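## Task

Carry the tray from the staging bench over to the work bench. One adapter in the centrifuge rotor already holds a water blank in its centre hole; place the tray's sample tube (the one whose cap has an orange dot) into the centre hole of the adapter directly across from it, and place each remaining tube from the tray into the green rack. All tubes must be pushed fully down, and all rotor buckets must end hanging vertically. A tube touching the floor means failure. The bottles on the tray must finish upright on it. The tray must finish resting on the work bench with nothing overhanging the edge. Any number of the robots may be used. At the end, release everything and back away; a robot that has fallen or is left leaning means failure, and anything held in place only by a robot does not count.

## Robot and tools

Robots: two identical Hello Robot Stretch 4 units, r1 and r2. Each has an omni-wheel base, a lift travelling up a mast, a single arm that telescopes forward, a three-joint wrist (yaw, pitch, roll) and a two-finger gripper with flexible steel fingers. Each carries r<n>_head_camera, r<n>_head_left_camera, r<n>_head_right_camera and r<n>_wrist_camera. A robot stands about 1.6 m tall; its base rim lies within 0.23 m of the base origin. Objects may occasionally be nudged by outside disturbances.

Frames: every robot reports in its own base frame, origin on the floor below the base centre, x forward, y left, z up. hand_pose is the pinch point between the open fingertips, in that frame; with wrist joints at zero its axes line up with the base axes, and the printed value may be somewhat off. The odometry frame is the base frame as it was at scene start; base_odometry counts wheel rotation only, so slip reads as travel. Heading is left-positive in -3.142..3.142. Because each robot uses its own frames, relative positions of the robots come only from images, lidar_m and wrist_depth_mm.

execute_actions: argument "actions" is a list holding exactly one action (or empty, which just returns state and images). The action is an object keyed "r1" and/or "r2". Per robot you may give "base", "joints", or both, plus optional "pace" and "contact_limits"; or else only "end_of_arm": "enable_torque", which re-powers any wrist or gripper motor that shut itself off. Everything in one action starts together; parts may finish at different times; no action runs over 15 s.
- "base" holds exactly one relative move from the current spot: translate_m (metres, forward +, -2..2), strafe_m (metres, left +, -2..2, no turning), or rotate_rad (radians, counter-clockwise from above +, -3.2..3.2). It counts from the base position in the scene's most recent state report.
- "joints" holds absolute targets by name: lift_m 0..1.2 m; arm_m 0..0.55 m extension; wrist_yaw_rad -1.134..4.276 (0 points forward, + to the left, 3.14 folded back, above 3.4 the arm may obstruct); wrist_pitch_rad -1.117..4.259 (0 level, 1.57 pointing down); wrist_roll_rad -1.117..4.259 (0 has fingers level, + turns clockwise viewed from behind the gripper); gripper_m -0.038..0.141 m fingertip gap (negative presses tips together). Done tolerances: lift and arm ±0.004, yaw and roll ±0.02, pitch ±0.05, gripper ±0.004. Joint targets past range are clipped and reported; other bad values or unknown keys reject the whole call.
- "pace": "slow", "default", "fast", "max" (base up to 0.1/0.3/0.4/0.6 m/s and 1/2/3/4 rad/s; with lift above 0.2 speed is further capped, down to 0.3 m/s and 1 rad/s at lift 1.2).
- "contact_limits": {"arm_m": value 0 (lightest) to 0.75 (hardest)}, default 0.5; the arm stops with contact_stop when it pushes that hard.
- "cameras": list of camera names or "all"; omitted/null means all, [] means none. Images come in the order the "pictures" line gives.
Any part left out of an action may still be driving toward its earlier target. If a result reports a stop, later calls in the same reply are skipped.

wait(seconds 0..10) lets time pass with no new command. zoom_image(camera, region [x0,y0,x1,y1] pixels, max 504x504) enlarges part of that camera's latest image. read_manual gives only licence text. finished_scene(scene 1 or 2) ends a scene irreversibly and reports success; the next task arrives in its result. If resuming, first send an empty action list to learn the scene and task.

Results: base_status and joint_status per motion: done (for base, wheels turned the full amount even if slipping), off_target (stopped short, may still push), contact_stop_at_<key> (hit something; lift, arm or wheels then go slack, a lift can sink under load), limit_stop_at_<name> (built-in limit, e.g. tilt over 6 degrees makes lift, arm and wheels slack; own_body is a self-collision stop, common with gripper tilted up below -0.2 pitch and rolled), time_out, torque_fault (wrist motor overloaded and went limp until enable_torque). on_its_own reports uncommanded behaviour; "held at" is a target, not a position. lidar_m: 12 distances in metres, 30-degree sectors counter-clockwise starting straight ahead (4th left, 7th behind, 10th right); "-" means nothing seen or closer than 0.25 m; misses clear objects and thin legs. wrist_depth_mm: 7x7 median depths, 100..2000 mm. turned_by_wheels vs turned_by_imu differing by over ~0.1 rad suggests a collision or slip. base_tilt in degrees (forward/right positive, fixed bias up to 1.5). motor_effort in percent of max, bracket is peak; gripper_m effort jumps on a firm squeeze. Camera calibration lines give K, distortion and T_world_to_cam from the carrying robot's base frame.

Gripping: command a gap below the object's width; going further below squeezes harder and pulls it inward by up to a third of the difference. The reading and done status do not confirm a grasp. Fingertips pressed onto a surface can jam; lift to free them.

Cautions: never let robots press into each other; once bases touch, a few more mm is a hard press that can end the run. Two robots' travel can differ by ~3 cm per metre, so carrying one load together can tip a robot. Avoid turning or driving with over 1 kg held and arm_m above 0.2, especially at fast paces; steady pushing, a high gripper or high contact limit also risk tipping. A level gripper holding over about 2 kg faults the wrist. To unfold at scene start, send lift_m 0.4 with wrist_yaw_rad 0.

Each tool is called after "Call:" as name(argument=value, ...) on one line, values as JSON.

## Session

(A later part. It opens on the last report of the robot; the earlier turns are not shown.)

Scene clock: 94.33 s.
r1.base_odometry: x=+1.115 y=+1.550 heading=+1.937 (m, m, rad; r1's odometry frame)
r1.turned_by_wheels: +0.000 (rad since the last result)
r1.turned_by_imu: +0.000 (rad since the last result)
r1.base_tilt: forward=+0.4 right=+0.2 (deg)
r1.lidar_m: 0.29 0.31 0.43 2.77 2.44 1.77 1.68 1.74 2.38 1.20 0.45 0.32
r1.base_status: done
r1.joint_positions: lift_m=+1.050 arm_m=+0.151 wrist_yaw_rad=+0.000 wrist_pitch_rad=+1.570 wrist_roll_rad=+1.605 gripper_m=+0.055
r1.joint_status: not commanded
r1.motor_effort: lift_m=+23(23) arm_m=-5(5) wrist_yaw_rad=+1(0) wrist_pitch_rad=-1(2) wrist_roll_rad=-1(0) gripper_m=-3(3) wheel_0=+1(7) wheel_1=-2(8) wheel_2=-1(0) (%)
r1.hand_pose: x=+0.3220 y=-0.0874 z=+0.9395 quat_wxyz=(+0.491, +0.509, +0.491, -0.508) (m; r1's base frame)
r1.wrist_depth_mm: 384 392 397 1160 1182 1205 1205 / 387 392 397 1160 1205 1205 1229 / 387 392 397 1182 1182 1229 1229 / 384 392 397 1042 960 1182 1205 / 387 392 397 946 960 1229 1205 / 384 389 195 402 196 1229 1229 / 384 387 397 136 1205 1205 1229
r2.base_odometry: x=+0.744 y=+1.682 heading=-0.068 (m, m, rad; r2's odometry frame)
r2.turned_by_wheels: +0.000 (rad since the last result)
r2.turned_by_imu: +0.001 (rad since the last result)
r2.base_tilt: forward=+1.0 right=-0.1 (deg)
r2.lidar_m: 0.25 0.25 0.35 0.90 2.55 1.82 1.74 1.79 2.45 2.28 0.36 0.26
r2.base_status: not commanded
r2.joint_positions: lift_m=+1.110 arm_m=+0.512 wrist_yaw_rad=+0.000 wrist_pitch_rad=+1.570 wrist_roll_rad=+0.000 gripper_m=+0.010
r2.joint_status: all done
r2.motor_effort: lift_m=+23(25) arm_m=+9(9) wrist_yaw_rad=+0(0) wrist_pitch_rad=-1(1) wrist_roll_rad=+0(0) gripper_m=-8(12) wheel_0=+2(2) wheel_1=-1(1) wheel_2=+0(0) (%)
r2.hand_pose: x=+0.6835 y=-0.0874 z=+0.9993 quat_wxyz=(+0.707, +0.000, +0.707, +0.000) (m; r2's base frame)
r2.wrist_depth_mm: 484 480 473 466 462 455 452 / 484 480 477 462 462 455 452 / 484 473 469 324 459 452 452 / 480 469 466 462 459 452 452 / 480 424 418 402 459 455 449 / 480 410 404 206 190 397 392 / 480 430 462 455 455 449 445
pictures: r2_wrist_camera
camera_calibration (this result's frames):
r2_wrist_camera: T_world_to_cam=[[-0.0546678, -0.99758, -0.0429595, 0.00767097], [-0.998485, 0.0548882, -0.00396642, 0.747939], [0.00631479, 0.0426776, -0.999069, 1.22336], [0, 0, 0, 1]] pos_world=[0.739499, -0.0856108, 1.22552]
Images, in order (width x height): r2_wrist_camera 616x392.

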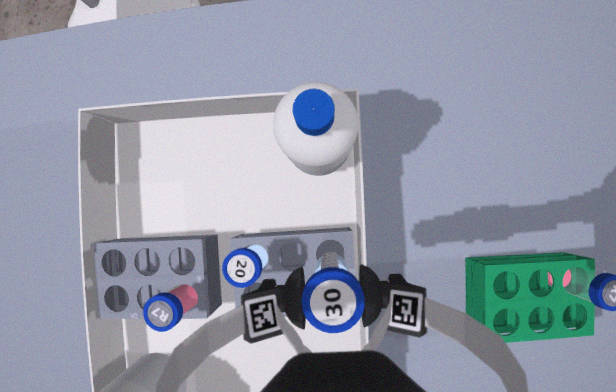

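Call:
execute_actions(actions=[{"r1": {"base": {"strafe_m": 0.474}, "joints": {"arm_m": 0.486, "lift_m": 1.06}, "pace": "fast"}, "r2": {"base": {"strafe_m": -0.264}, "joints": {"arm_m": 0.4225}}}], cameras=["r1_wrist_camera", "r2_wrist_camera"])

Call:
zoom_image(camera="r2_wrist_camera", region=[220, 170, 400, 340])

Scene clock: 97.40 s.
r1.base_odometry: x=+0.672 y=+1.380 heading=+1.937 (m, m, rad; r1's odometry frame)
r1.turned_by_wheels: +0.000 (rad since the last result)
r1.turned_by_imu: +0.001 (rad since the last result)
r1.base_tilt: forward=+0.4 right=+0.2 (deg)
r1.lidar_m: 0.27 0.31 0.42 2.27 2.45 1.77 1.68 1.74 2.38 1.16 0.42 0.30
r1.base_status: done
r1.joint_positions: lift_m=+1.060 arm_m=+0.485 wrist_yaw_rad=+0.000 wrist_pitch_rad=+1.570 wrist_roll_rad=+1.605 gripper_m=+0.055
r1.joint_status: all done
r1.motor_effort: lift_m=+23(26) arm_m=+5(6) wrist_yaw_rad=+0(2) wrist_pitch_rad=+2(0) wrist_roll_rad=+0(1) gripper_m=-2(4) wheel_0=+0(8) wheel_1=-1(9) wheel_2=-1(1) (%)
r1.hand_pose: x=+0.6563 y=-0.0874 z=+0.9495 quat_wxyz=(+0.492, +0.509, +0.491, -0.508) (m; r1's base frame)
r1.wrist_depth_mm: 394 397 402 413 418 424 430 / 394 399 407 413 418 424 433 / 394 397 404 402 413 421 430 / 392 256 402 351 418 418 433 / 392 384 407 349 415 421 433 / 394 397 195 373 196 418 430 / 394 373 402 136 413 373 433
r2.base_odometry: x=+0.726 y=+1.419 heading=-0.068 (m, m, rad; r2's odometry frame)
r2.turned_by_wheels: +0.000 (rad since the last result)
r2.turned_by_imu: +0.002 (rad since the last result)
r2.base_tilt: forward=+1.0 right=-0.1 (deg)
r2.lidar_m: 0.25 0.25 0.33 0.90 2.55 1.81 1.75 1.81 2.45 2.03 0.36 0.26
r2.base_status: done
r2.joint_positions: lift_m=+1.110 arm_m=+0.424 wrist_yaw_rad=+0.000 wrist_pitch_rad=+1.570 wrist_roll_rad=+0.000 gripper_m=+0.010
r2.joint_status: all done
r2.motor_effort: lift_m=+23(23) arm_m=-9(8) wrist_yaw_rad=+0(1) wrist_pitch_rad=-2(2) wrist_roll_rad=+0(0) gripper_m=-14(11) wheel_0=-1(9) wheel_1=+1(8) wheel_2=+1(1) (%)
r2.hand_pose: x=+0.5952 y=-0.0874 z=+0.9993 quat_wxyz=(+0.707, +0.000, +0.707, +0.000) (m; r2's base frame)
r2.wrist_depth_mm: 342 473 477 469 462 459 1229 / 355 452 473 466 462 459 1205 / 480 473 473 466 462 459 1182 / 418 445 473 462 459 455 1205 / 477 473 469 402 459 449 1205 / 477 469 466 205 190 452 1229 / 462 449 466 459 455 449 1182
pictures: r1_wrist_camera, r2_wrist_camera
camera_calibration (this result's frames):
r1_wrist_camera: T_world_to_cam=[[-0.99529, 0.0849807, 0.0466523, 0.613185], [0.0845532, 0.996358, -0.0110648, 0.102903], [-0.0474227, -0.00706808, -0.99885, 1.2022], [0, 0, 0, 1]] pos_world=[0.658607, -0.14614, 1.17335]
r2_wrist_camera: T_world_to_cam=[[-0.0546693, -0.99758, -0.0429584, 0.00284888], [-0.998485, 0.0548888, -0.00394535, 0.659849], [0.00629374, 0.0426776, -0.999069, 1.22393], [0, 0, 0, 1]] pos_world=[0.651301, -0.0856109, 1.22552]
Images, in order (width x height): r1_wrist_camera 616x392, r2_wrist_camera 616x392.

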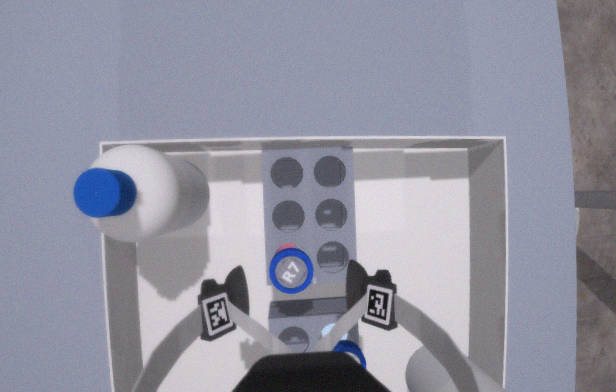

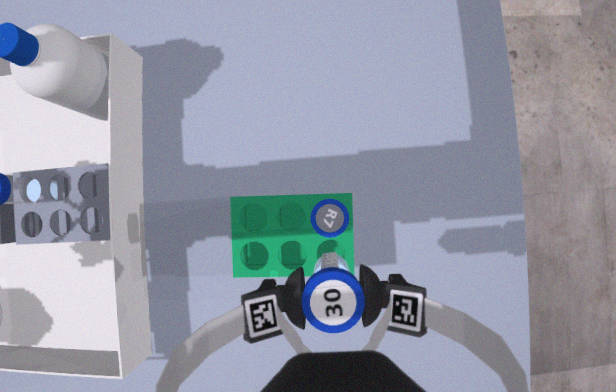

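Region (220, 170, 400, 340) of r2_wrist_camera's 616x392 image, scaled by 2.800.

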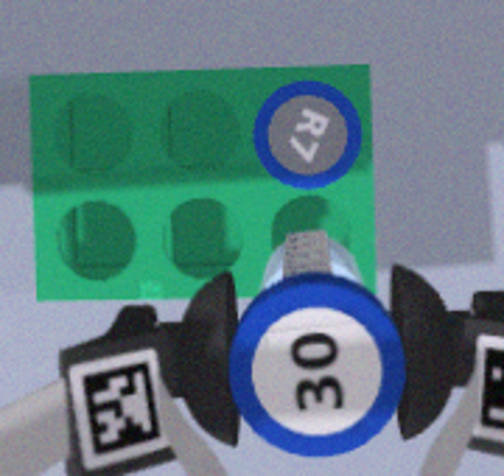

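Call:
execute_actions(actions=[{"r1": {"joints": {"arm_m": 0.4885, "lift_m": 0.986}}, "r2": {"joints": {"lift_m": 0.981}, "pace": "slow"}}], cameras=["r1_wrist_camera", "r2_wrist_camera"])

Scene clock: 99.57 s.
r1.base_odometry: x=+0.672 y=+1.380 heading=+1.937 (m, m, rad; r1's odometry frame)
r1.turned_by_wheels: +0.000 (rad since the last result)
r1.turned_by_imu: +0.001 (rad since the last result)
r1.base_tilt: forward=+0.3 right=+0.1 (deg)
r1.lidar_m: 0.28 0.32 0.42 2.27 2.46 1.77 1.66 1.75 2.38 1.18 0.42 0.30
r1.base_status: not commanded
r1.joint_positions: lift_m=+0.986 arm_m=+0.488 wrist_yaw_rad=+0.000 wrist_pitch_rad=+1.570 wrist_roll_rad=+1.605 gripper_m=+0.055
r1.joint_status: all done
r1.motor_effort: lift_m=+18(21) arm_m=+5(7) wrist_yaw_rad=+0(1) wrist_pitch_rad=+0(1) wrist_roll_rad=+0(0) gripper_m=-3(3) wheel_0=+0(0) wheel_1=-1(1) wheel_2=-1(1) (%)
r1.hand_pose: x=+0.6588 y=-0.0874 z=+0.8760 quat_wxyz=(+0.492, +0.509, +0.491, -0.508) (m; r1's base frame)
r1.wrist_depth_mm: 324 329 332 338 342 349 353 / 324 329 334 338 343 345 353 / 196 256 329 285 340 343 306 / 155 195 330 276 340 345 298 / 260 322 329 274 340 345 300 / 320 327 195 213 196 345 290 / 322 314 329 136 340 342 290
r2.base_odometry: x=+0.726 y=+1.419 heading=-0.068 (m, m, rad; r2's odometry frame)
r2.turned_by_wheels: +0.000 (rad since the last result)
r2.turned_by_imu: +0.001 (rad since the last result)
r2.base_tilt: forward=+1.0 right=-0.2 (deg)
r2.lidar_m: 0.25 0.25 0.35 0.88 2.55 1.81 1.74 1.80 2.45 2.01 0.35 0.25
r2.base_status: not commanded
r2.joint_positions: lift_m=+0.981 arm_m=+0.424 wrist_yaw_rad=+0.000 wrist_pitch_rad=+1.570 wrist_roll_rad=+0.000 gripper_m=+0.010
r2.joint_status: all done
r2.motor_effort: lift_m=+13(22) arm_m=-9(9) wrist_yaw_rad=+0(0) wrist_pitch_rad=-1(2) wrist_roll_rad=+0(0) gripper_m=-13(12) wheel_0=-1(1) wheel_1=+1(1) wheel_2=+1(1) (%)
r2.hand_pose: x=+0.5952 y=-0.0874 z=+0.8711 quat_wxyz=(+0.707, +0.000, +0.707, +0.000) (m; r2's base frame)
r2.wrist_depth_mm: 309 345 342 338 332 330 325 / 310 343 342 336 332 327 325 / 310 342 338 334 332 329 325 / 309 342 332 330 332 327 325 / 306 343 278 273 330 327 324 / 300 342 278 205 190 325 322 / 297 340 336 332 327 322 322
pictures: r1_wrist_camera, r2_wrist_camera
camera_calibration (this result's frames):
r1_wrist_camera: T_world_to_cam=[[-0.995286, 0.0850105, 0.046673, 0.619047], [0.0845828, 0.996355, -0.0110666, 0.101863], [-0.0474436, -0.00706666, -0.998849, 1.12885], [0, 0, 0, 1]] pos_world=[0.66107, -0.14614, 1.09978]
r2_wrist_camera: T_world_to_cam=[[-0.0546693, -0.99758, -0.0429584, -0.00265711], [-0.998485, 0.0548888, -0.00394535, 0.659341], [0.00629374, 0.0426776, -0.999069, 1.09589], [0, 0, 0, 1]] pos_world=[0.651299, -0.0856109, 1.09735]
Images, in order (width x height): r1_wrist_camera 616x392, r2_wrist_camera 616x392.

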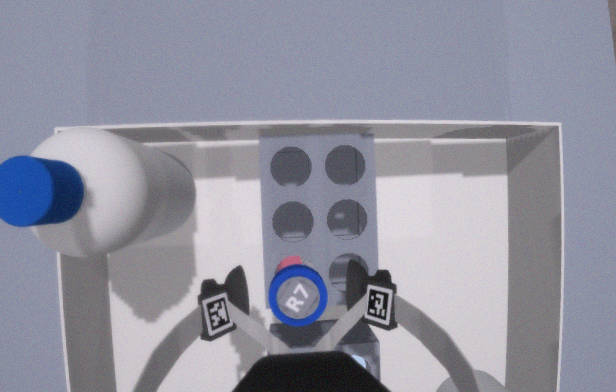

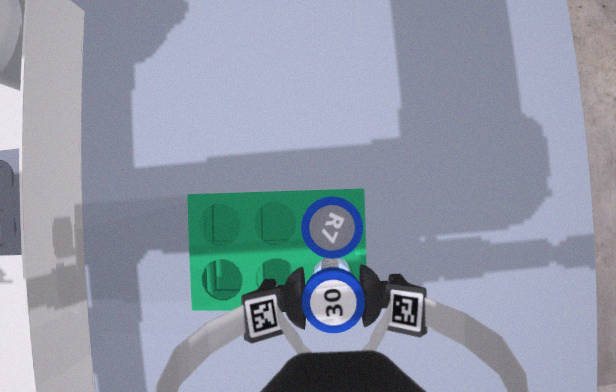

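Call:
execute_actions(actions=[{"r1": {"joints": {"gripper_m": 0.01}}, "r2": {"joints": {"gripper_m": 0.05}}}], cameras=["r1_wrist_camera", "r2_wrist_camera"])

Scene clock: 100.87 s.
r1.base_odometry: x=+0.672 y=+1.380 heading=+1.937 (m, m, rad; r1's odometry frame)
r1.turned_by_wheels: +0.000 (rad since the last result)
r1.turned_by_imu: +0.000 (rad since the last result)
r1.base_tilt: forward=+0.4 right=+0.1 (deg)
r1.lidar_m: 0.27 0.29 0.42 2.29 2.47 1.80 1.68 1.73 2.38 1.18 0.42 0.29
r1.base_status: not commanded
r1.joint_positions: lift_m=+0.986 arm_m=+0.488 wrist_yaw_rad=+0.000 wrist_pitch_rad=+1.570 wrist_roll_rad=+1.605 gripper_m=+0.010
r1.joint_status: all done
r1.motor_effort: lift_m=+18(18) arm_m=+5(5) wrist_yaw_rad=-2(1) wrist_pitch_rad=+0(1) wrist_roll_rad=+0(0) gripper_m=-16(14) wheel_0=+0(0) wheel_1=-1(1) wheel_2=-1(1) (%)
r1.hand_pose: x=+0.6588 y=-0.0874 z=+0.8760 quat_wxyz=(+0.492, +0.509, +0.491, -0.508) (m; r1's base frame)
r1.wrist_depth_mm: 322 327 332 336 343 349 351 / 322 327 330 336 345 347 353 / 196 256 329 283 342 343 304 / 155 195 329 277 340 345 298 / 260 322 329 276 340 345 300 / 320 325 189 206 187 343 290 / 322 290 330 133 343 340 289
r2.base_odometry: x=+0.726 y=+1.419 heading=-0.068 (m, m, rad; r2's odometry frame)
r2.turned_by_wheels: +0.000 (rad since the last result)
r2.turned_by_imu: +0.001 (rad since the last result)
r2.base_tilt: forward=+0.9 right=-0.2 (deg)
r2.lidar_m: 0.25 0.25 0.34 0.92 2.54 1.81 1.74 1.80 2.46 2.02 0.35 0.25
r2.base_status: not commanded
r2.joint_positions: lift_m=+0.981 arm_m=+0.424 wrist_yaw_rad=+0.000 wrist_pitch_rad=+1.570 wrist_roll_rad=+0.000 gripper_m=+0.050
r2.joint_status: all done
r2.motor_effort: lift_m=+12(13) arm_m=-9(9) wrist_yaw_rad=+0(1) wrist_pitch_rad=-3(3) wrist_roll_rad=+0(0) gripper_m=-3(6) wheel_0=-1(1) wheel_1=+1(1) wheel_2=+1(0) (%)
r2.hand_pose: x=+0.5952 y=-0.0874 z=+0.8711 quat_wxyz=(+0.707, +0.000, +0.707, +0.000) (m; r2's base frame)
r2.wrist_depth_mm: 307 345 342 336 334 329 325 / 309 345 342 336 332 329 327 / 310 345 340 338 334 327 325 / 307 343 334 330 332 327 325 / 306 342 279 273 330 327 324 / 300 340 277 211 211 325 322 / 296 340 334 247 329 325 322
pictures: r1_wrist_camera, r2_wrist_camera
camera_calibration (this result's frames):
r1_wrist_camera: T_world_to_cam=[[-0.995286, 0.0850105, 0.0466731, 0.619047], [0.0845828, 0.996355, -0.0110666, 0.101863], [-0.0474437, -0.00706666, -0.998849, 1.12885], [0, 0, 0, 1]] pos_world=[0.66107, -0.14614, 1.09978]
r2_wrist_camera: T_world_to_cam=[[-0.0546692, -0.99758, -0.0429584, -0.00265749], [-0.998485, 0.0548887, -0.00394535, 0.659339], [0.00629373, 0.0426776, -0.999069, 1.09588], [0, 0, 0, 1]] pos_world=[0.651297, -0.0856108, 1.09735]
Images, in order (width x height): r1_wrist_camera 616x392, r2_wrist_camera 616x392.

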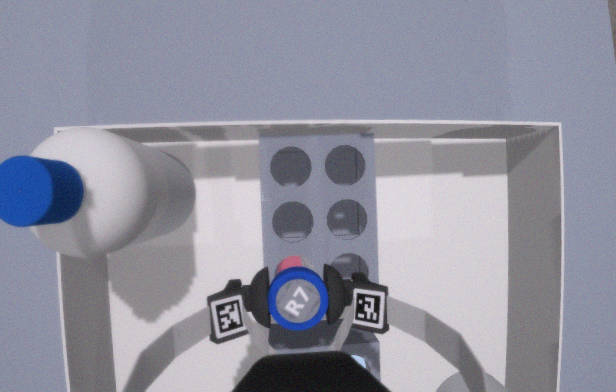

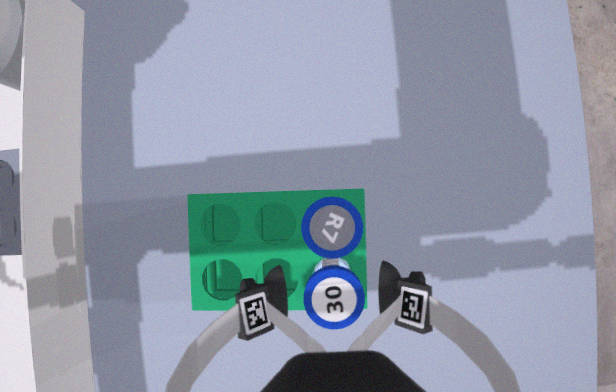

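Call:
execute_actions(actions=[{"r1": {"joints": {"lift_m": 1.115}}, "r2": {"joints": {"lift_m": 1.035, "arm_m": 0.2}, "pace": "fast"}}], cameras=["r1_wrist_camera", "r2_head_left_camera"])

Scene clock: 102.77 s.
r1.base_odometry: x=+0.672 y=+1.380 heading=+1.937 (m, m, rad; r1's odometry frame)
r1.turned_by_wheels: +0.000 (rad since the last result)
r1.turned_by_imu: +0.001 (rad since the last result)
r1.base_tilt: forward=+0.5 right=+0.1 (deg)
r1.lidar_m: 0.28 0.30 0.41 2.28 2.48 1.78 1.68 1.76 2.37 1.18 0.39 0.31
r1.base_status: not commanded
r1.joint_positions: lift_m=+1.115 arm_m=+0.488 wrist_yaw_rad=+0.000 wrist_pitch_rad=+1.570 wrist_roll_rad=+1.605 gripper_m=+0.010
r1.joint_status: all done
r1.motor_effort: lift_m=+24(24) arm_m=+5(5) wrist_yaw_rad=+1(3) wrist_pitch_rad=-1(0) wrist_roll_rad=+0(0) gripper_m=-14(15) wheel_0=+0(0) wheel_1=-1(0) wheel_2=-1(1) (%)
r1.hand_pose: x=+0.6588 y=-0.0874 z=+1.0045 quat_wxyz=(+0.492, +0.509, +0.491, -0.508) (m; r1's base frame)
r1.wrist_depth_mm: 442 452 462 469 473 484 1281 / 442 455 462 466 477 480 1308 / 449 449 455 469 473 480 1281 / 445 314 455 410 469 480 1060 / 445 449 455 407 469 480 1078 / 445 452 188 206 187 480 1281 / 445 449 455 132 455 484 488
r2.base_odometry: x=+0.726 y=+1.419 heading=-0.068 (m, m, rad; r2's odometry frame)
r2.turned_by_wheels: +0.000 (rad since the last result)
r2.turned_by_imu: +0.001 (rad since the last result)
r2.base_tilt: forward=+1.0 right=-0.2 (deg)
r2.lidar_m: 0.25 0.25 0.36 0.89 2.57 1.80 1.74 1.80 2.44 2.02 0.36 0.25
r2.base_status: not commanded
r2.joint_positions: lift_m=+1.035 arm_m=+0.202 wrist_yaw_rad=+0.000 wrist_pitch_rad=+1.570 wrist_roll_rad=+0.000 gripper_m=+0.050
r2.joint_status: all done
r2.motor_effort: lift_m=+22(23) arm_m=-9(10) wrist_yaw_rad=+0(0) wrist_pitch_rad=-3(3) wrist_roll_rad=+0(0) gripper_m=-3(3) wheel_0=-1(1) wheel_1=+1(1) wheel_2=+1(0) (%)
r2.hand_pose: x=+0.3727 y=-0.0874 z=+0.9244 quat_wxyz=(+0.707, +0.000, +0.707, +0.000) (m; r2's base frame)
r2.wrist_depth_mm: 370 399 366 362 387 382 1138 / 404 399 397 392 389 384 1138 / 402 399 397 389 387 384 750 / 402 399 394 387 387 379 377 / 402 399 394 387 384 377 377 / 399 399 389 387 211 375 377 / 397 399 389 273 379 377 732
pictures: r1_wrist_camera, r2_head_left_camera
camera_calibration (this result's frames):
r1_wrist_camera: T_world_to_cam=[[-0.995286, 0.0850105, 0.046673, 0.613053], [0.0845828, 0.996355, -0.0110666, 0.103284], [-0.0474436, -0.00706666, -0.998849, 1.25719], [0, 0, 0, 1]] pos_world=[0.661073, -0.14614, 1.22828]
Images, in order (width x height): r1_wrist_camera 616x392, r2_head_left_camera 420x672.

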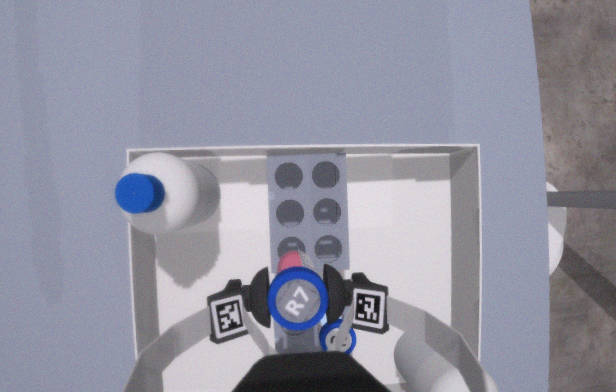

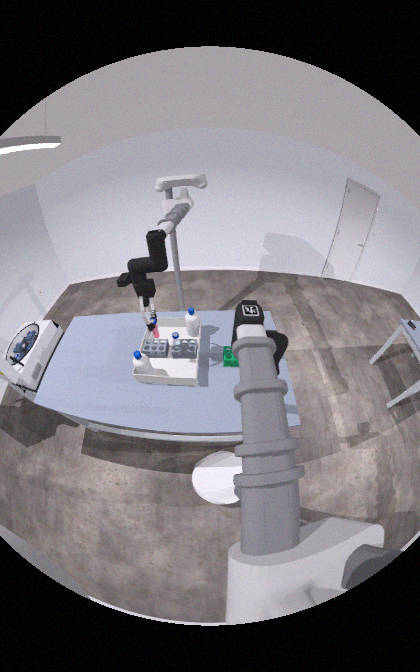

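Call:
zoom_image(camera="r1_wrist_camera", region=[230, 150, 390, 340])

Call:
execute_actions(actions=[{"r1": {"base": {"strafe_m": 0.345}, "joints": {"arm_m": 0.494}}, "r2": {"base": {"strafe_m": 0.343}}}], cameras=["r1_wrist_camera", "r2_wrist_camera", "r2_head_right_camera"])

Call:
zoom_image(camera="r1_wrist_camera", region=[200, 190, 390, 340])

Region (230, 150, 390, 340) of r1_wrist_camera's 616x392 image, scaled by 2.653; it fills the left 424 columns of this view, and the rest is white.

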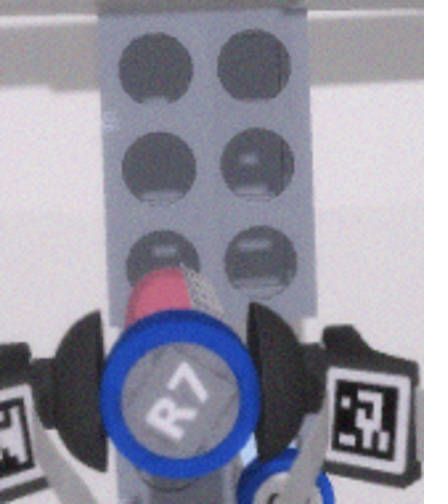

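Scene clock: 106.40 s.
r1.base_odometry: x=+0.350 y=+1.256 heading=+1.937 (m, m, rad; r1's odometry frame)
r1.turned_by_wheels: +0.000 (rad since the last result)
r1.turned_by_imu: +0.001 (rad since the last result)
r1.base_tilt: forward=+0.5 right=+0.2 (deg)
r1.lidar_m: 0.27 0.31 1.99 1.93 2.45 1.80 1.69 1.73 2.38 1.19 0.43 0.30
r1.base_status: done
r1.joint_positions: lift_m=+1.115 arm_m=+0.493 wrist_yaw_rad=+0.000 wrist_pitch_rad=+1.570 wrist_roll_rad=+1.605 gripper_m=+0.010
r1.joint_status: all done
r1.motor_effort: lift_m=+24(24) arm_m=+5(5) wrist_yaw_rad=-1(1) wrist_pitch_rad=+1(1) wrist_roll_rad=+0(0) gripper_m=-14(16) wheel_0=+0(8) wheel_1=-1(10) wheel_2=-1(1) (%)
r1.hand_pose: x=+0.6643 y=-0.0874 z=+1.0045 quat_wxyz=(+0.492, +0.509, +0.491, -0.508) (m; r1's base frame)
r1.wrist_depth_mm: 445 449 455 413 469 329 1255 / 445 449 459 402 399 484 1281 / 445 452 459 466 473 484 1281 / 445 455 455 466 473 484 904 / 449 455 455 407 477 484 1078 / 445 452 189 206 187 480 1281 / 445 449 455 133 477 480 488
r2.base_odometry: x=+0.749 y=+1.761 heading=-0.068 (m, m, rad; r2's odometry frame)
r2.turned_by_wheels: +0.000 (rad since the last result)
r2.turned_by_imu: +0.001 (rad since the last result)
r2.base_tilt: forward=+1.0 right=-0.2 (deg)
r2.lidar_m: 0.25 0.25 0.34 1.13 2.55 1.80 1.74 1.81 2.45 2.36 0.36 0.25
r2.base_status: done
r2.joint_positions: lift_m=+1.035 arm_m=+0.202 wrist_yaw_rad=+0.000 wrist_pitch_rad=+1.570 wrist_roll_rad=+0.000 gripper_m=+0.050
r2.joint_status: not commanded
r2.motor_effort: lift_m=+22(22) arm_m=-9(9) wrist_yaw_rad=+1(2) wrist_pitch_rad=-3(2) wrist_roll_rad=+0(1) gripper_m=-2(4) wheel_0=+0(9) wheel_1=+0(9) wheel_2=+0(1) (%)
r2.hand_pose: x=+0.3727 y=-0.0874 z=+0.9244 quat_wxyz=(+0.707, +0.000, +0.707, +0.000) (m; r2's base frame)
r2.wrist_depth_mm: 407 351 397 392 387 382 379 / 404 252 394 389 384 382 379 / 404 330 387 389 384 379 377 / 404 399 397 389 384 382 377 / 402 397 394 389 382 379 377 / 399 397 392 387 211 377 375 / 399 394 392 272 382 377 375
pictures: r1_wrist_camera, r2_head_right_camera, r2_wrist_camera
camera_calibration (this result's frames):
r1_wrist_camera: T_world_to_cam=[[-0.995284, 0.0850303, 0.0466809, 0.618513], [0.0846025, 0.996353, -0.0110672, 0.102808], [-0.0474517, -0.00706572, -0.998849, 1.25751], [0, 0, 0, 1]] pos_world=[0.666569, -0.14614, 1.22832]
r2_wrist_camera: T_world_to_cam=[[-0.054833, -0.997571, -0.0429482, -0.0124871], [-0.998477, 0.0550446, -0.00375907, 0.437153], [0.00611401, 0.0426767, -0.99907, 1.15051], [0, 0, 0, 1]] pos_world=[0.428768, -0.0856196, 1.15055]
Images, in order (width x height): r1_wrist_camera 616x392, r2_head_right_camera 420x672, r2_wrist_camera 616x392.

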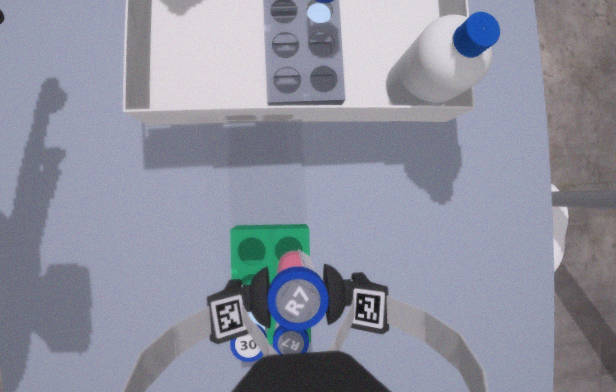

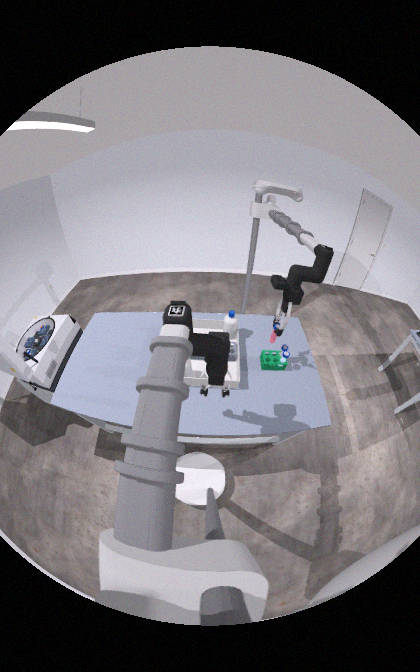

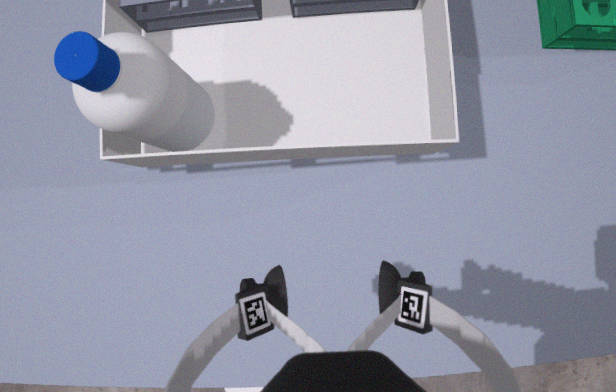

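Region (200, 190, 390, 340) of r1_wrist_camera's 616x392 image, scaled by 2.653; it fills the top 398 rows of this view, and the rest is white.

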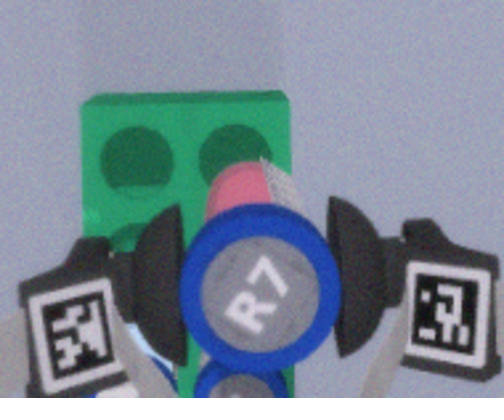

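Call:
execute_actions(actions=[{"r1": {"joints": {"arm_m": 0.497, "lift_m": 1.03}, "pace": "slow"}, "r2": {"joints": {"arm_m": 0.513}, "pace": "fast"}}], cameras=["r1_wrist_camera", "r2_wrist_camera"])

Call:
zoom_image(camera="r1_wrist_camera", region=[200, 190, 390, 340])

Scene clock: 108.43 s.
r1.base_odometry: x=+0.350 y=+1.256 heading=+1.937 (m, m, rad; r1's odometry frame)
r1.turned_by_wheels: +0.000 (rad since the last result)
r1.turned_by_imu: +0.001 (rad since the last result)
r1.base_tilt: forward=+0.4 right=+0.1 (deg)
r1.lidar_m: 0.27 0.31 1.97 1.93 2.45 1.80 1.68 1.73 2.39 1.21 0.43 0.27
r1.base_status: not commanded
r1.joint_positions: lift_m=+1.030 arm_m=+0.496 wrist_yaw_rad=+0.000 wrist_pitch_rad=+1.570 wrist_roll_rad=+1.605 gripper_m=+0.010
r1.joint_status: all done
r1.motor_effort: lift_m=+18(24) arm_m=+5(5) wrist_yaw_rad=-2(1) wrist_pitch_rad=+0(1) wrist_roll_rad=+0(0) gripper_m=-15(14) wheel_0=+0(0) wheel_1=-1(1) wheel_2=-1(1) (%)
r1.hand_pose: x=+0.6672 y=-0.0874 z=+0.9200 quat_wxyz=(+0.492, +0.509, +0.491, -0.508) (m; r1's base frame)
r1.wrist_depth_mm: 364 366 373 334 384 256 259 / 366 355 370 338 347 324 402 / 366 373 373 379 389 397 399 / 366 373 375 382 389 394 399 / 364 370 370 377 387 394 399 / 364 368 189 206 187 394 399 / 364 368 317 133 384 397 399
r2.base_odometry: x=+0.749 y=+1.761 heading=-0.068 (m, m, rad; r2's odometry frame)
r2.turned_by_wheels: +0.000 (rad since the last result)
r2.turned_by_imu: +0.001 (rad since the last result)
r2.base_tilt: forward=+1.0 right=-0.1 (deg)
r2.lidar_m: 0.25 0.25 0.34 1.15 2.54 1.82 1.75 1.81 2.44 2.36 0.35 0.25
r2.base_status: not commanded
r2.joint_positions: lift_m=+1.035 arm_m=+0.511 wrist_yaw_rad=+0.000 wrist_pitch_rad=+1.570 wrist_roll_rad=+0.000 gripper_m=+0.050
r2.joint_status: all done
r2.motor_effort: lift_m=+22(22) arm_m=+10(10) wrist_yaw_rad=+1(1) wrist_pitch_rad=-2(4) wrist_roll_rad=+0(0) gripper_m=-2(1) wheel_0=-1(0) wheel_1=+0(0) wheel_2=+0(0) (%)
r2.hand_pose: x=+0.6825 y=-0.0874 z=+0.9244 quat_wxyz=(+0.707, +0.000, +0.707, +0.000) (m; r2's base frame)
r2.wrist_depth_mm: 402 399 397 392 387 382 377 / 402 394 389 387 243 379 377 / 402 394 392 387 289 379 377 / 402 389 392 389 382 379 377 / 402 384 384 336 322 377 375 / 399 332 327 263 211 375 375 / 399 377 384 272 379 332 373
pictures: r1_wrist_camera, r2_wrist_camera
camera_calibration (this result's frames):
r1_wrist_camera: T_world_to_cam=[[-0.995284, 0.0850303, 0.046681, 0.625414], [0.0846025, 0.996353, -0.0110672, 0.101621], [-0.0474518, -0.00706572, -0.998849, 1.17321], [0, 0, 0, 1]] pos_world=[0.669539, -0.14614, 1.14379]
r2_wrist_camera: T_world_to_cam=[[-0.0543981, -0.997594, -0.0429718, 0.00422607], [-0.998498, 0.054628, -0.00419258, 0.74691], [0.00652996, 0.0426792, -0.999067, 1.14833], [0, 0, 0, 1]] pos_world=[0.738519, -0.0855962, 1.15057]
Images, in order (width x height): r1_wrist_camera 616x392, r2_wrist_camera 616x392.

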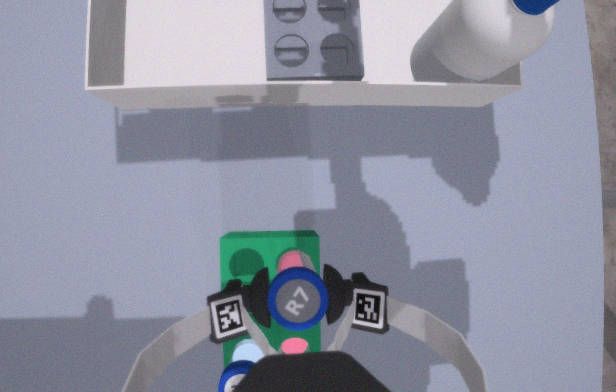

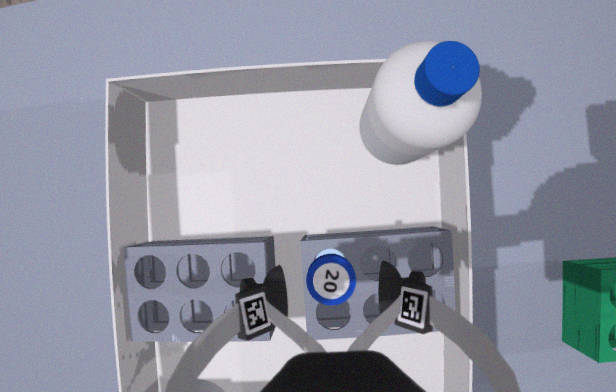

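Region (200, 190, 390, 340) of r1_wrist_camera's 616x392 image, scaled by 2.653; it fills the top 398 rows of this view, and the rest is white.

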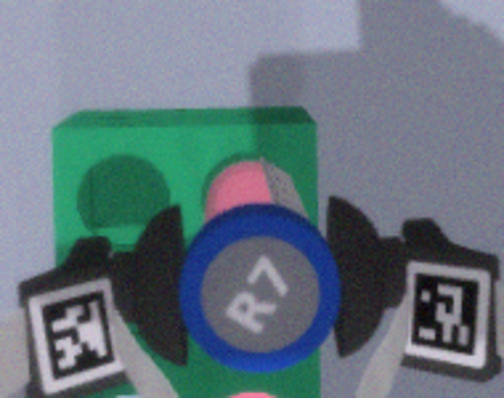

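Call:
execute_actions(actions=[{"r1": {"joints": {"lift_m": 0.982}, "pace": "slow"}, "r2": {"joints": {"lift_m": 0.985}}}], cameras=["r1_wrist_camera", "r2_wrist_camera"])

Scene clock: 109.90 s.
r1.base_odometry: x=+0.350 y=+1.256 heading=+1.937 (m, m, rad; r1's odometry frame)
r1.turned_by_wheels: +0.000 (rad since the last result)
r1.turned_by_imu: +0.001 (rad since the last result)
r1.base_tilt: forward=+0.4 right=+0.1 (deg)
r1.lidar_m: 0.29 0.31 1.98 1.95 2.44 1.77 1.67 1.74 2.38 1.21 0.41 0.31
r1.base_status: not commanded
r1.joint_positions: lift_m=+0.982 arm_m=+0.496 wrist_yaw_rad=+0.000 wrist_pitch_rad=+1.570 wrist_roll_rad=+1.605 gripper_m=+0.010
r1.joint_status: all done
r1.motor_effort: lift_m=+18(18) arm_m=+5(5) wrist_yaw_rad=-2(0) wrist_pitch_rad=+0(0) wrist_roll_rad=+0(0) gripper_m=-15(15) wheel_0=+0(0) wheel_1=-1(1) wheel_2=-1(1) (%)
r1.hand_pose: x=+0.6672 y=-0.0874 z=+0.8720 quat_wxyz=(+0.492, +0.509, +0.491, -0.508) (m; r1's base frame)
r1.wrist_depth_mm: 282 322 325 272 338 253 228 / 319 317 301 307 309 309 347 / 320 324 327 332 338 345 349 / 319 324 330 332 338 343 347 / 319 324 325 291 338 343 349 / 317 324 188 206 187 345 347 / 319 320 270 133 338 343 347
r2.base_odometry: x=+0.749 y=+1.761 heading=-0.068 (m, m, rad; r2's odometry frame)
r2.turned_by_wheels: +0.000 (rad since the last result)
r2.turned_by_imu: +0.001 (rad since the last result)
r2.base_tilt: forward=+1.0 right=-0.2 (deg)
r2.lidar_m: 0.25 0.25 0.33 1.16 2.56 1.82 1.75 1.81 2.45 2.36 0.35 0.25
r2.base_status: not commanded
r2.joint_positions: lift_m=+0.985 arm_m=+0.511 wrist_yaw_rad=+0.000 wrist_pitch_rad=+1.570 wrist_roll_rad=+0.000 gripper_m=+0.050
r2.joint_status: all done
r2.motor_effort: lift_m=+12(21) arm_m=+9(9) wrist_yaw_rad=+0(1) wrist_pitch_rad=+0(1) wrist_roll_rad=+0(0) gripper_m=-1(3) wheel_0=-1(1) wheel_1=+0(0) wheel_2=+0(0) (%)
r2.hand_pose: x=+0.6825 y=-0.0874 z=+0.8751 quat_wxyz=(+0.707, +0.000, +0.707, +0.000) (m; r2's base frame)
r2.wrist_depth_mm: 353 349 343 342 264 155 330 / 353 320 338 336 202 190 329 / 353 342 340 336 289 320 329 / 351 342 340 338 334 329 329 / 349 312 332 330 273 296 327 / 349 286 278 213 211 270 325 / 347 291 276 231 271 298 327
pictures: r1_wrist_camera, r2_wrist_camera
camera_calibration (this result's frames):
r1_wrist_camera: T_world_to_cam=[[-0.995284, 0.0850305, 0.0466808, 0.627657], [0.0846027, 0.996353, -0.0110672, 0.101089], [-0.0474516, -0.00706571, -0.998849, 1.12527], [0, 0, 0, 1]] pos_world=[0.66954, -0.14614, 1.09579]
r2_wrist_camera: T_world_to_cam=[[-0.0543983, -0.997594, -0.0429718, 0.00211145], [-0.998498, 0.0546281, -0.00419246, 0.746705], [0.00652985, 0.0426792, -0.999067, 1.09916], [0, 0, 0, 1]] pos_world=[0.738521, -0.0855962, 1.10136]
Images, in order (width x height): r1_wrist_camera 616x392, r2_wrist_camera 616x392.

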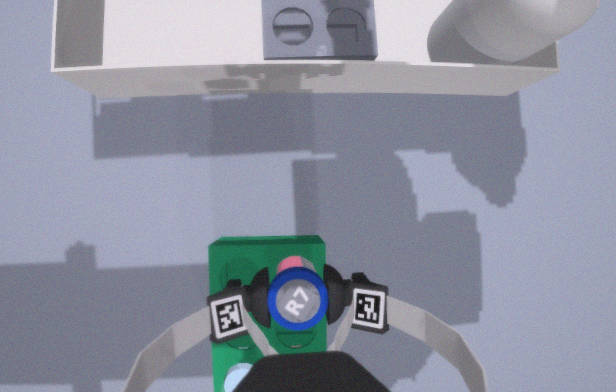

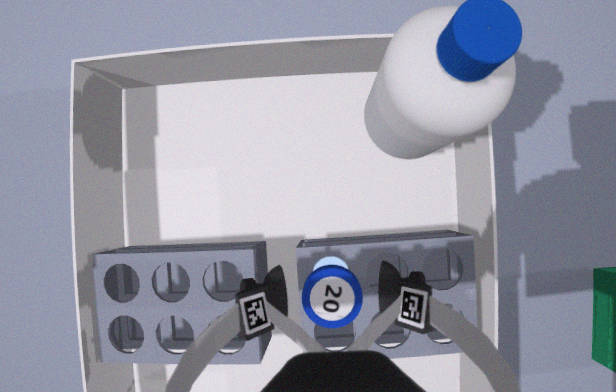

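Call:
execute_actions(actions=[{"r1": {"joints": {"gripper_m": 0.055}}, "r2": {"joints": {"gripper_m": 0.01}}}], cameras=["r1_wrist_camera", "r2_wrist_camera"])

Scene clock: 111.23 s.
r1.base_odometry: x=+0.350 y=+1.256 heading=+1.937 (m, m, rad; r1's odometry frame)
r1.turned_by_wheels: +0.000 (rad since the last result)
r1.turned_by_imu: +0.000 (rad since the last result)
r1.base_tilt: forward=+0.4 right=+0.1 (deg)
r1.lidar_m: 0.29 0.31 1.99 1.93 2.44 1.79 1.68 1.77 2.37 1.23 0.42 0.30
r1.base_status: not commanded
r1.joint_positions: lift_m=+0.982 arm_m=+0.496 wrist_yaw_rad=+0.000 wrist_pitch_rad=+1.570 wrist_roll_rad=+1.605 gripper_m=+0.055
r1.joint_status: all done
r1.motor_effort: lift_m=+18(18) arm_m=+5(5) wrist_yaw_rad=+2(0) wrist_pitch_rad=+1(1) wrist_roll_rad=+1(0) gripper_m=-4(14) wheel_0=+0(1) wheel_1=-1(1) wheel_2=-1(1) (%)
r1.hand_pose: x=+0.6673 y=-0.0874 z=+0.8720 quat_wxyz=(+0.492, +0.509, +0.491, -0.508) (m; r1's base frame)
r1.wrist_depth_mm: 282 320 325 286 338 253 228 / 317 315 301 306 309 306 349 / 320 324 329 332 338 343 349 / 319 324 329 336 338 343 347 / 319 324 327 294 340 345 349 / 320 324 194 213 196 345 349 / 319 322 272 136 340 343 349
r2.base_odometry: x=+0.749 y=+1.761 heading=-0.068 (m, m, rad; r2's odometry frame)
r2.turned_by_wheels: +0.000 (rad since the last result)
r2.turned_by_imu: +0.001 (rad since the last result)
r2.base_tilt: forward=+1.0 right=-0.2 (deg)
r2.lidar_m: 0.25 0.25 0.33 1.16 2.56 1.83 1.74 1.82 2.46 2.36 0.35 0.25
r2.base_status: not commanded
r2.joint_positions: lift_m=+0.985 arm_m=+0.511 wrist_yaw_rad=+0.000 wrist_pitch_rad=+1.570 wrist_roll_rad=+0.000 gripper_m=+0.010
r2.joint_status: all done
r2.motor_effort: lift_m=+13(13) arm_m=+9(10) wrist_yaw_rad=+0(0) wrist_pitch_rad=-3(2) wrist_roll_rad=+0(0) gripper_m=-10(8) wheel_0=-1(1) wheel_1=+0(0) wheel_2=+0(0) (%)
r2.hand_pose: x=+0.6825 y=-0.0874 z=+0.8751 quat_wxyz=(+0.707, +0.000, +0.707, +0.000) (m; r2's base frame)
r2.wrist_depth_mm: 353 349 347 340 265 155 329 / 353 319 340 338 202 190 330 / 351 343 342 338 290 320 327 / 349 343 342 338 332 330 327 / 351 314 332 336 274 296 325 / 349 286 277 205 190 270 327 / 349 285 277 287 271 272 325
pictures: r1_wrist_camera, r2_wrist_camera
camera_calibration (this result's frames):
r1_wrist_camera: T_world_to_cam=[[-0.995284, 0.0850304, 0.046681, 0.627669], [0.0846027, 0.996353, -0.0110672, 0.101088], [-0.0474519, -0.00706571, -0.998849, 1.12527], [0, 0, 0, 1]] pos_world=[0.669553, -0.14614, 1.09579]
r2_wrist_camera: T_world_to_cam=[[-0.0543982, -0.997594, -0.0429718, 0.0021114], [-0.998498, 0.0546281, -0.00419258, 0.746705], [0.00652996, 0.0426792, -0.999067, 1.09916], [0, 0, 0, 1]] pos_world=[0.738521, -0.0855962, 1.10136]
Images, in order (width x height): r1_wrist_camera 616x392, r2_wrist_camera 616x392.

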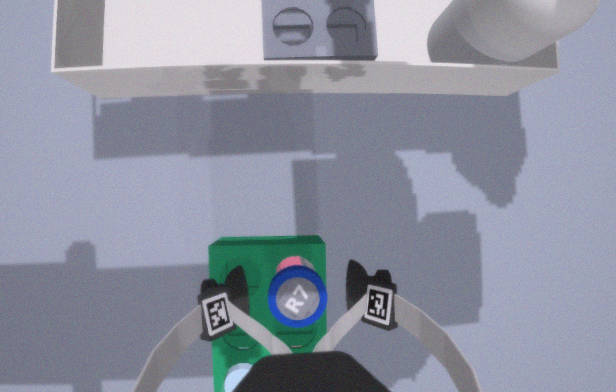

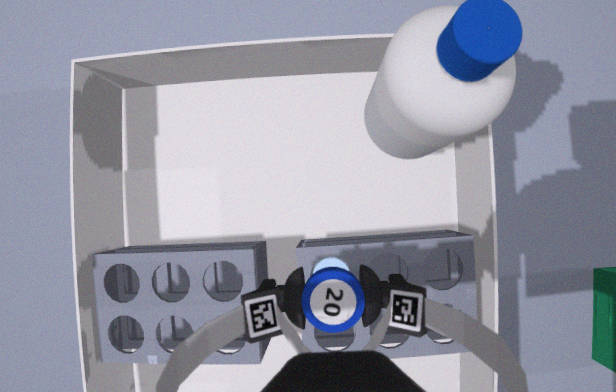

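Call:
execute_actions(actions=[{"r1": {"joints": {"lift_m": 1.07}}, "r2": {"joints": {"lift_m": 1.11}}}], cameras=["r2_wrist_camera"])

Call:
execute_actions(actions=[{"r1": {"base": {"translate_m": -0.25}, "joints": {"arm_m": 0.0}, "pace": "fast"}, "r2": {"base": {"strafe_m": -0.265}, "joints": {"arm_m": 0.4245}}}], cameras=["r2_wrist_camera"])

Call:
zoom_image(camera="r2_wrist_camera", region=[280, 170, 460, 340])

Scene clock: 113.40 s.
r1.base_odometry: x=+0.350 y=+1.256 heading=+1.937 (m, m, rad; r1's odometry frame)
r1.turned_by_wheels: +0.000 (rad since the last result)
r1.turned_by_imu: +0.001 (rad since the last result)
r1.base_tilt: forward=+0.4 right=+0.1 (deg)
r1.lidar_m: 0.28 0.30 2.00 1.94 2.43 1.76 1.69 1.76 2.39 1.26 0.40 0.29
r1.base_status: not commanded
r1.joint_positions: lift_m=+1.070 arm_m=+0.496 wrist_yaw_rad=+0.000 wrist_pitch_rad=+1.570 wrist_roll_rad=+1.605 gripper_m=+0.055
r1.joint_status: all done
r1.motor_effort: lift_m=+24(24) arm_m=+5(5) wrist_yaw_rad=+1(2) wrist_pitch_rad=+0(0) wrist_roll_rad=+0(0) gripper_m=-3(4) wheel_0=+0(0) wheel_1=-1(1) wheel_2=-1(1) (%)
r1.hand_pose: x=+0.6673 y=-0.0874 z=+0.9595 quat_wxyz=(+0.492, +0.509, +0.491, -0.508) (m; r1's base frame)
r1.wrist_depth_mm: 404 404 413 362 424 286 442 / 402 407 410 359 389 370 442 / 402 410 415 421 427 436 439 / 402 410 413 421 427 436 445 / 402 410 413 389 427 436 439 / 404 410 194 389 196 439 442 / 404 407 413 136 427 436 439
r2.base_odometry: x=+0.749 y=+1.761 heading=-0.068 (m, m, rad; r2's odometry frame)
r2.turned_by_wheels: +0.000 (rad since the last result)
r2.turned_by_imu: +0.001 (rad since the last result)
r2.base_tilt: forward=+0.9 right=-0.1 (deg)
r2.lidar_m: 0.25 0.25 0.35 1.16 2.54 1.80 1.75 1.80 2.44 2.36 0.36 0.25
r2.base_status: not commanded
r2.joint_positions: lift_m=+1.110 arm_m=+0.511 wrist_yaw_rad=+0.000 wrist_pitch_rad=+1.570 wrist_roll_rad=+0.000 gripper_m=+0.010
r2.joint_status: all done
r2.motor_effort: lift_m=+23(23) arm_m=+9(9) wrist_yaw_rad=+0(0) wrist_pitch_rad=+0(3) wrist_roll_rad=+1(0) gripper_m=-13(13) wheel_0=-1(1) wheel_1=+0(0) wheel_2=+0(0) (%)
r2.hand_pose: x=+0.6825 y=-0.0874 z=+0.9993 quat_wxyz=(+0.707, +0.000, +0.707, +0.000) (m; r2's base frame)
r2.wrist_depth_mm: 484 480 469 466 462 455 455 / 484 477 473 462 462 455 452 / 484 473 466 462 324 455 452 / 480 477 466 466 459 455 449 / 484 473 407 402 397 452 442 / 480 469 404 205 190 452 404 / 477 469 413 455 452 449 442
pictures: r2_wrist_camera
camera_calibration (this result's frames):
r2_wrist_camera: T_world_to_cam=[[-0.0543982, -0.997594, -0.0429718, 0.00744766], [-0.998498, 0.0546281, -0.00419246, 0.747228], [0.00652984, 0.0426792, -0.999067, 1.22322], [0, 0, 0, 1]] pos_world=[0.738523, -0.0855962, 1.22554]
Images, in order (width x height): r2_wrist_camera 616x392.

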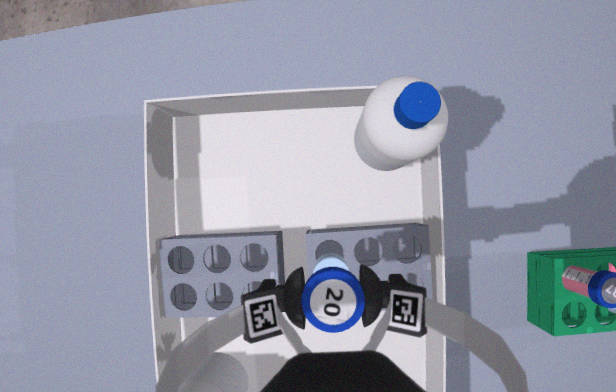

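Scene clock: 115.60 s.
r1.base_odometry: x=+0.440 y=+1.023 heading=+1.937 (m, m, rad; r1's odometry frame)
r1.turned_by_wheels: +0.000 (rad since the last result)
r1.turned_by_imu: +0.001 (rad since the last result)
r1.base_tilt: forward=+0.5 right=+0.1 (deg)
r1.lidar_m: 0.53 0.55 2.00 2.12 2.12 1.53 1.44 1.46 2.01 2.16 0.77 0.55
r1.base_status: done
r1.joint_positions: lift_m=+1.070 arm_m=+0.001 wrist_yaw_rad=+0.000 wrist_pitch_rad=+1.570 wrist_roll_rad=+1.605 gripper_m=+0.055
r1.joint_status: all done
r1.motor_effort: lift_m=+23(24) arm_m=-5(6) wrist_yaw_rad=+3(1) wrist_pitch_rad=+0(1) wrist_roll_rad=+0(0) gripper_m=-4(4) wheel_0=+0(5) wheel_1=+0(5) wheel_2=-2(9) (%)
r1.hand_pose: x=+0.1719 y=-0.0874 z=+0.9595 quat_wxyz=(+0.491, +0.509, +0.491, -0.508) (m; r1's base frame)
r1.wrist_depth_mm: 1118 1138 1182 1182 1205 1205 1255 / 1118 1160 1182 1182 1205 1229 1255 / 1138 1160 1182 1182 1205 1229 1255 / 1160 1160 1160 991 991 1229 1255 / 1138 1160 1182 976 991 1229 1229 / 1138 1138 195 1182 196 1229 1229 / 1138 809 1160 136 1229 1229 1229
r2.base_odometry: x=+0.731 y=+1.496 heading=-0.068 (m, m, rad; r2's odometry frame)
r2.turned_by_wheels: +0.000 (rad since the last result)
r2.turned_by_imu: +0.001 (rad since the last result)
r2.base_tilt: forward=+1.0 right=-0.1 (deg)
r2.lidar_m: 0.25 0.25 0.35 0.88 2.55 1.80 1.76 1.81 2.46 2.09 0.36 0.25
r2.base_status: done
r2.joint_positions: lift_m=+1.110 arm_m=+0.426 wrist_yaw_rad=+0.000 wrist_pitch_rad=+1.570 wrist_roll_rad=+0.000 gripper_m=+0.010
r2.joint_status: all done
r2.motor_effort: lift_m=+23(23) arm_m=-9(9) wrist_yaw_rad=+0(1) wrist_pitch_rad=-3(2) wrist_roll_rad=+1(0) gripper_m=-12(11) wheel_0=-1(9) wheel_1=+0(7) wheel_2=+1(2) (%)
r2.hand_pose: x=+0.5973 y=-0.0874 z=+0.9993 quat_wxyz=(+0.707, +0.000, +0.707, +0.000) (m; r2's base frame)
r2.wrist_depth_mm: 418 334 473 469 466 455 449 / 480 368 469 466 462 459 455 / 477 477 469 466 462 452 449 / 433 413 469 466 459 455 449 / 477 473 466 402 402 452 449 / 473 469 424 206 190 449 449 / 462 449 466 459 452 449 449
pictures: r2_wrist_camera
camera_calibration (this result's frames):
r2_wrist_camera: T_world_to_cam=[[-0.054519, -0.997588, -0.0429623, 0.00287283], [-0.998492, 0.0547414, -0.00401725, 0.66193], [0.00635937, 0.0426785, -0.999069, 1.22388], [0, 0, 0, 1]] pos_world=[0.653305, -0.0856026, 1.22553]
Images, in order (width x height): r2_wrist_camera 616x392.

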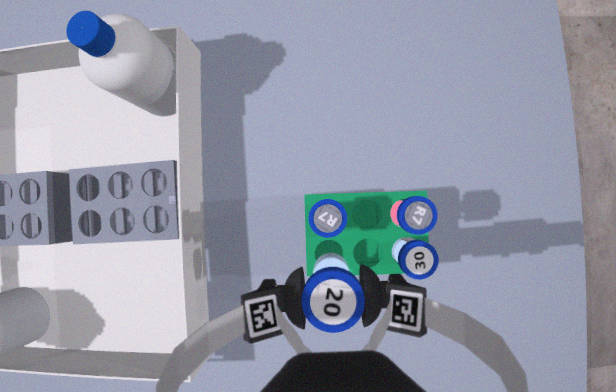

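Region (280, 170, 460, 340) of r2_wrist_camera's 616x392 image, scaled by 2.800.

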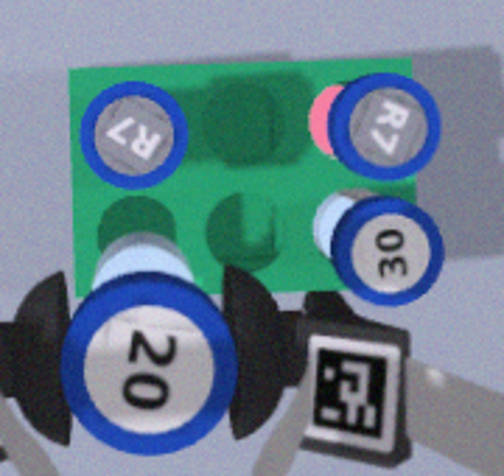

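Call:
execute_actions(actions=[{"r2": {"joints": {"lift_m": 0.981}, "pace": "slow"}}], cameras=["r2_wrist_camera"])

Scene clock: 117.70 s.
r1.base_odometry: x=+0.440 y=+1.023 heading=+1.937 (m, m, rad; r1's odometry frame)
r1.turned_by_wheels: +0.000 (rad since the last result)
r1.turned_by_imu: +0.001 (rad since the last result)
r1.base_tilt: forward=+0.4 right=+0.0 (deg)
r1.lidar_m: 0.52 0.55 2.00 2.11 2.09 1.52 1.43 1.50 2.02 2.16 0.76 0.56
r1.base_status: not commanded
r1.joint_positions: lift_m=+1.070 arm_m=+0.001 wrist_yaw_rad=+0.000 wrist_pitch_rad=+1.570 wrist_roll_rad=+1.605 gripper_m=+0.055
r1.joint_status: not commanded
r1.motor_effort: lift_m=+23(23) arm_m=-5(5) wrist_yaw_rad=+2(2) wrist_pitch_rad=-1(1) wrist_roll_rad=+0(0) gripper_m=-5(4) wheel_0=+0(0) wheel_1=+0(0) wheel_2=-1(1) (%)
r1.hand_pose: x=+0.1719 y=-0.0874 z=+0.9595 quat_wxyz=(+0.491, +0.509, +0.491, -0.508) (m; r1's base frame)
r1.wrist_depth_mm: 1138 1160 1182 1205 1205 1229 1229 / 1138 1160 1160 1205 1229 1229 1229 / 1160 1160 1160 1182 1229 1229 1255 / 1138 1138 1182 991 991 1229 1229 / 1138 1160 1182 991 991 1229 1255 / 1160 1138 194 1182 195 1255 1255 / 1118 809 1182 136 1205 1229 1229
r2.base_odometry: x=+0.731 y=+1.496 heading=-0.068 (m, m, rad; r2's odometry frame)
r2.turned_by_wheels: +0.000 (rad since the last result)
r2.turned_by_imu: +0.001 (rad since the last result)
r2.base_tilt: forward=+0.9 right=-0.1 (deg)
r2.lidar_m: 0.25 0.25 0.34 0.89 2.55 1.82 1.74 1.82 2.45 2.09 0.32 0.25
r2.base_status: not commanded
r2.joint_positions: lift_m=+0.981 arm_m=+0.426 wrist_yaw_rad=+0.000 wrist_pitch_rad=+1.570 wrist_roll_rad=+0.000 gripper_m=+0.010
r2.joint_status: all done
r2.motor_effort: lift_m=+12(22) arm_m=-9(9) wrist_yaw_rad=+1(0) wrist_pitch_rad=-2(1) wrist_roll_rad=+0(1) gripper_m=-12(16) wheel_0=-1(1) wheel_1=+0(0) wheel_2=+1(1) (%)
r2.hand_pose: x=+0.5973 y=-0.0874 z=+0.8711 quat_wxyz=(+0.707, +0.000, +0.707, +0.000) (m; r2's base frame)
r2.wrist_depth_mm: 247 293 343 338 334 329 329 / 345 317 342 336 332 329 325 / 343 317 340 334 332 329 325 / 282 312 338 336 327 325 324 / 314 309 338 274 270 263 324 / 343 324 338 206 190 208 324 / 340 317 334 332 327 324 322
pictures: r2_wrist_camera
camera_calibration (this result's frames):
r2_wrist_camera: T_world_to_cam=[[-0.0545191, -0.997588, -0.0429623, -0.00263362], [-0.998492, 0.0547415, -0.00401737, 0.661413], [0.0063595, 0.0426785, -0.999069, 1.09583], [0, 0, 0, 1]] pos_world=[0.653303, -0.0856026, 1.09736]
Images, in order (width x height): r2_wrist_camera 616x392.

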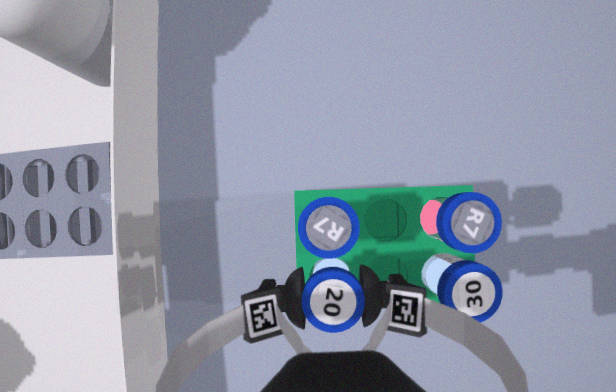

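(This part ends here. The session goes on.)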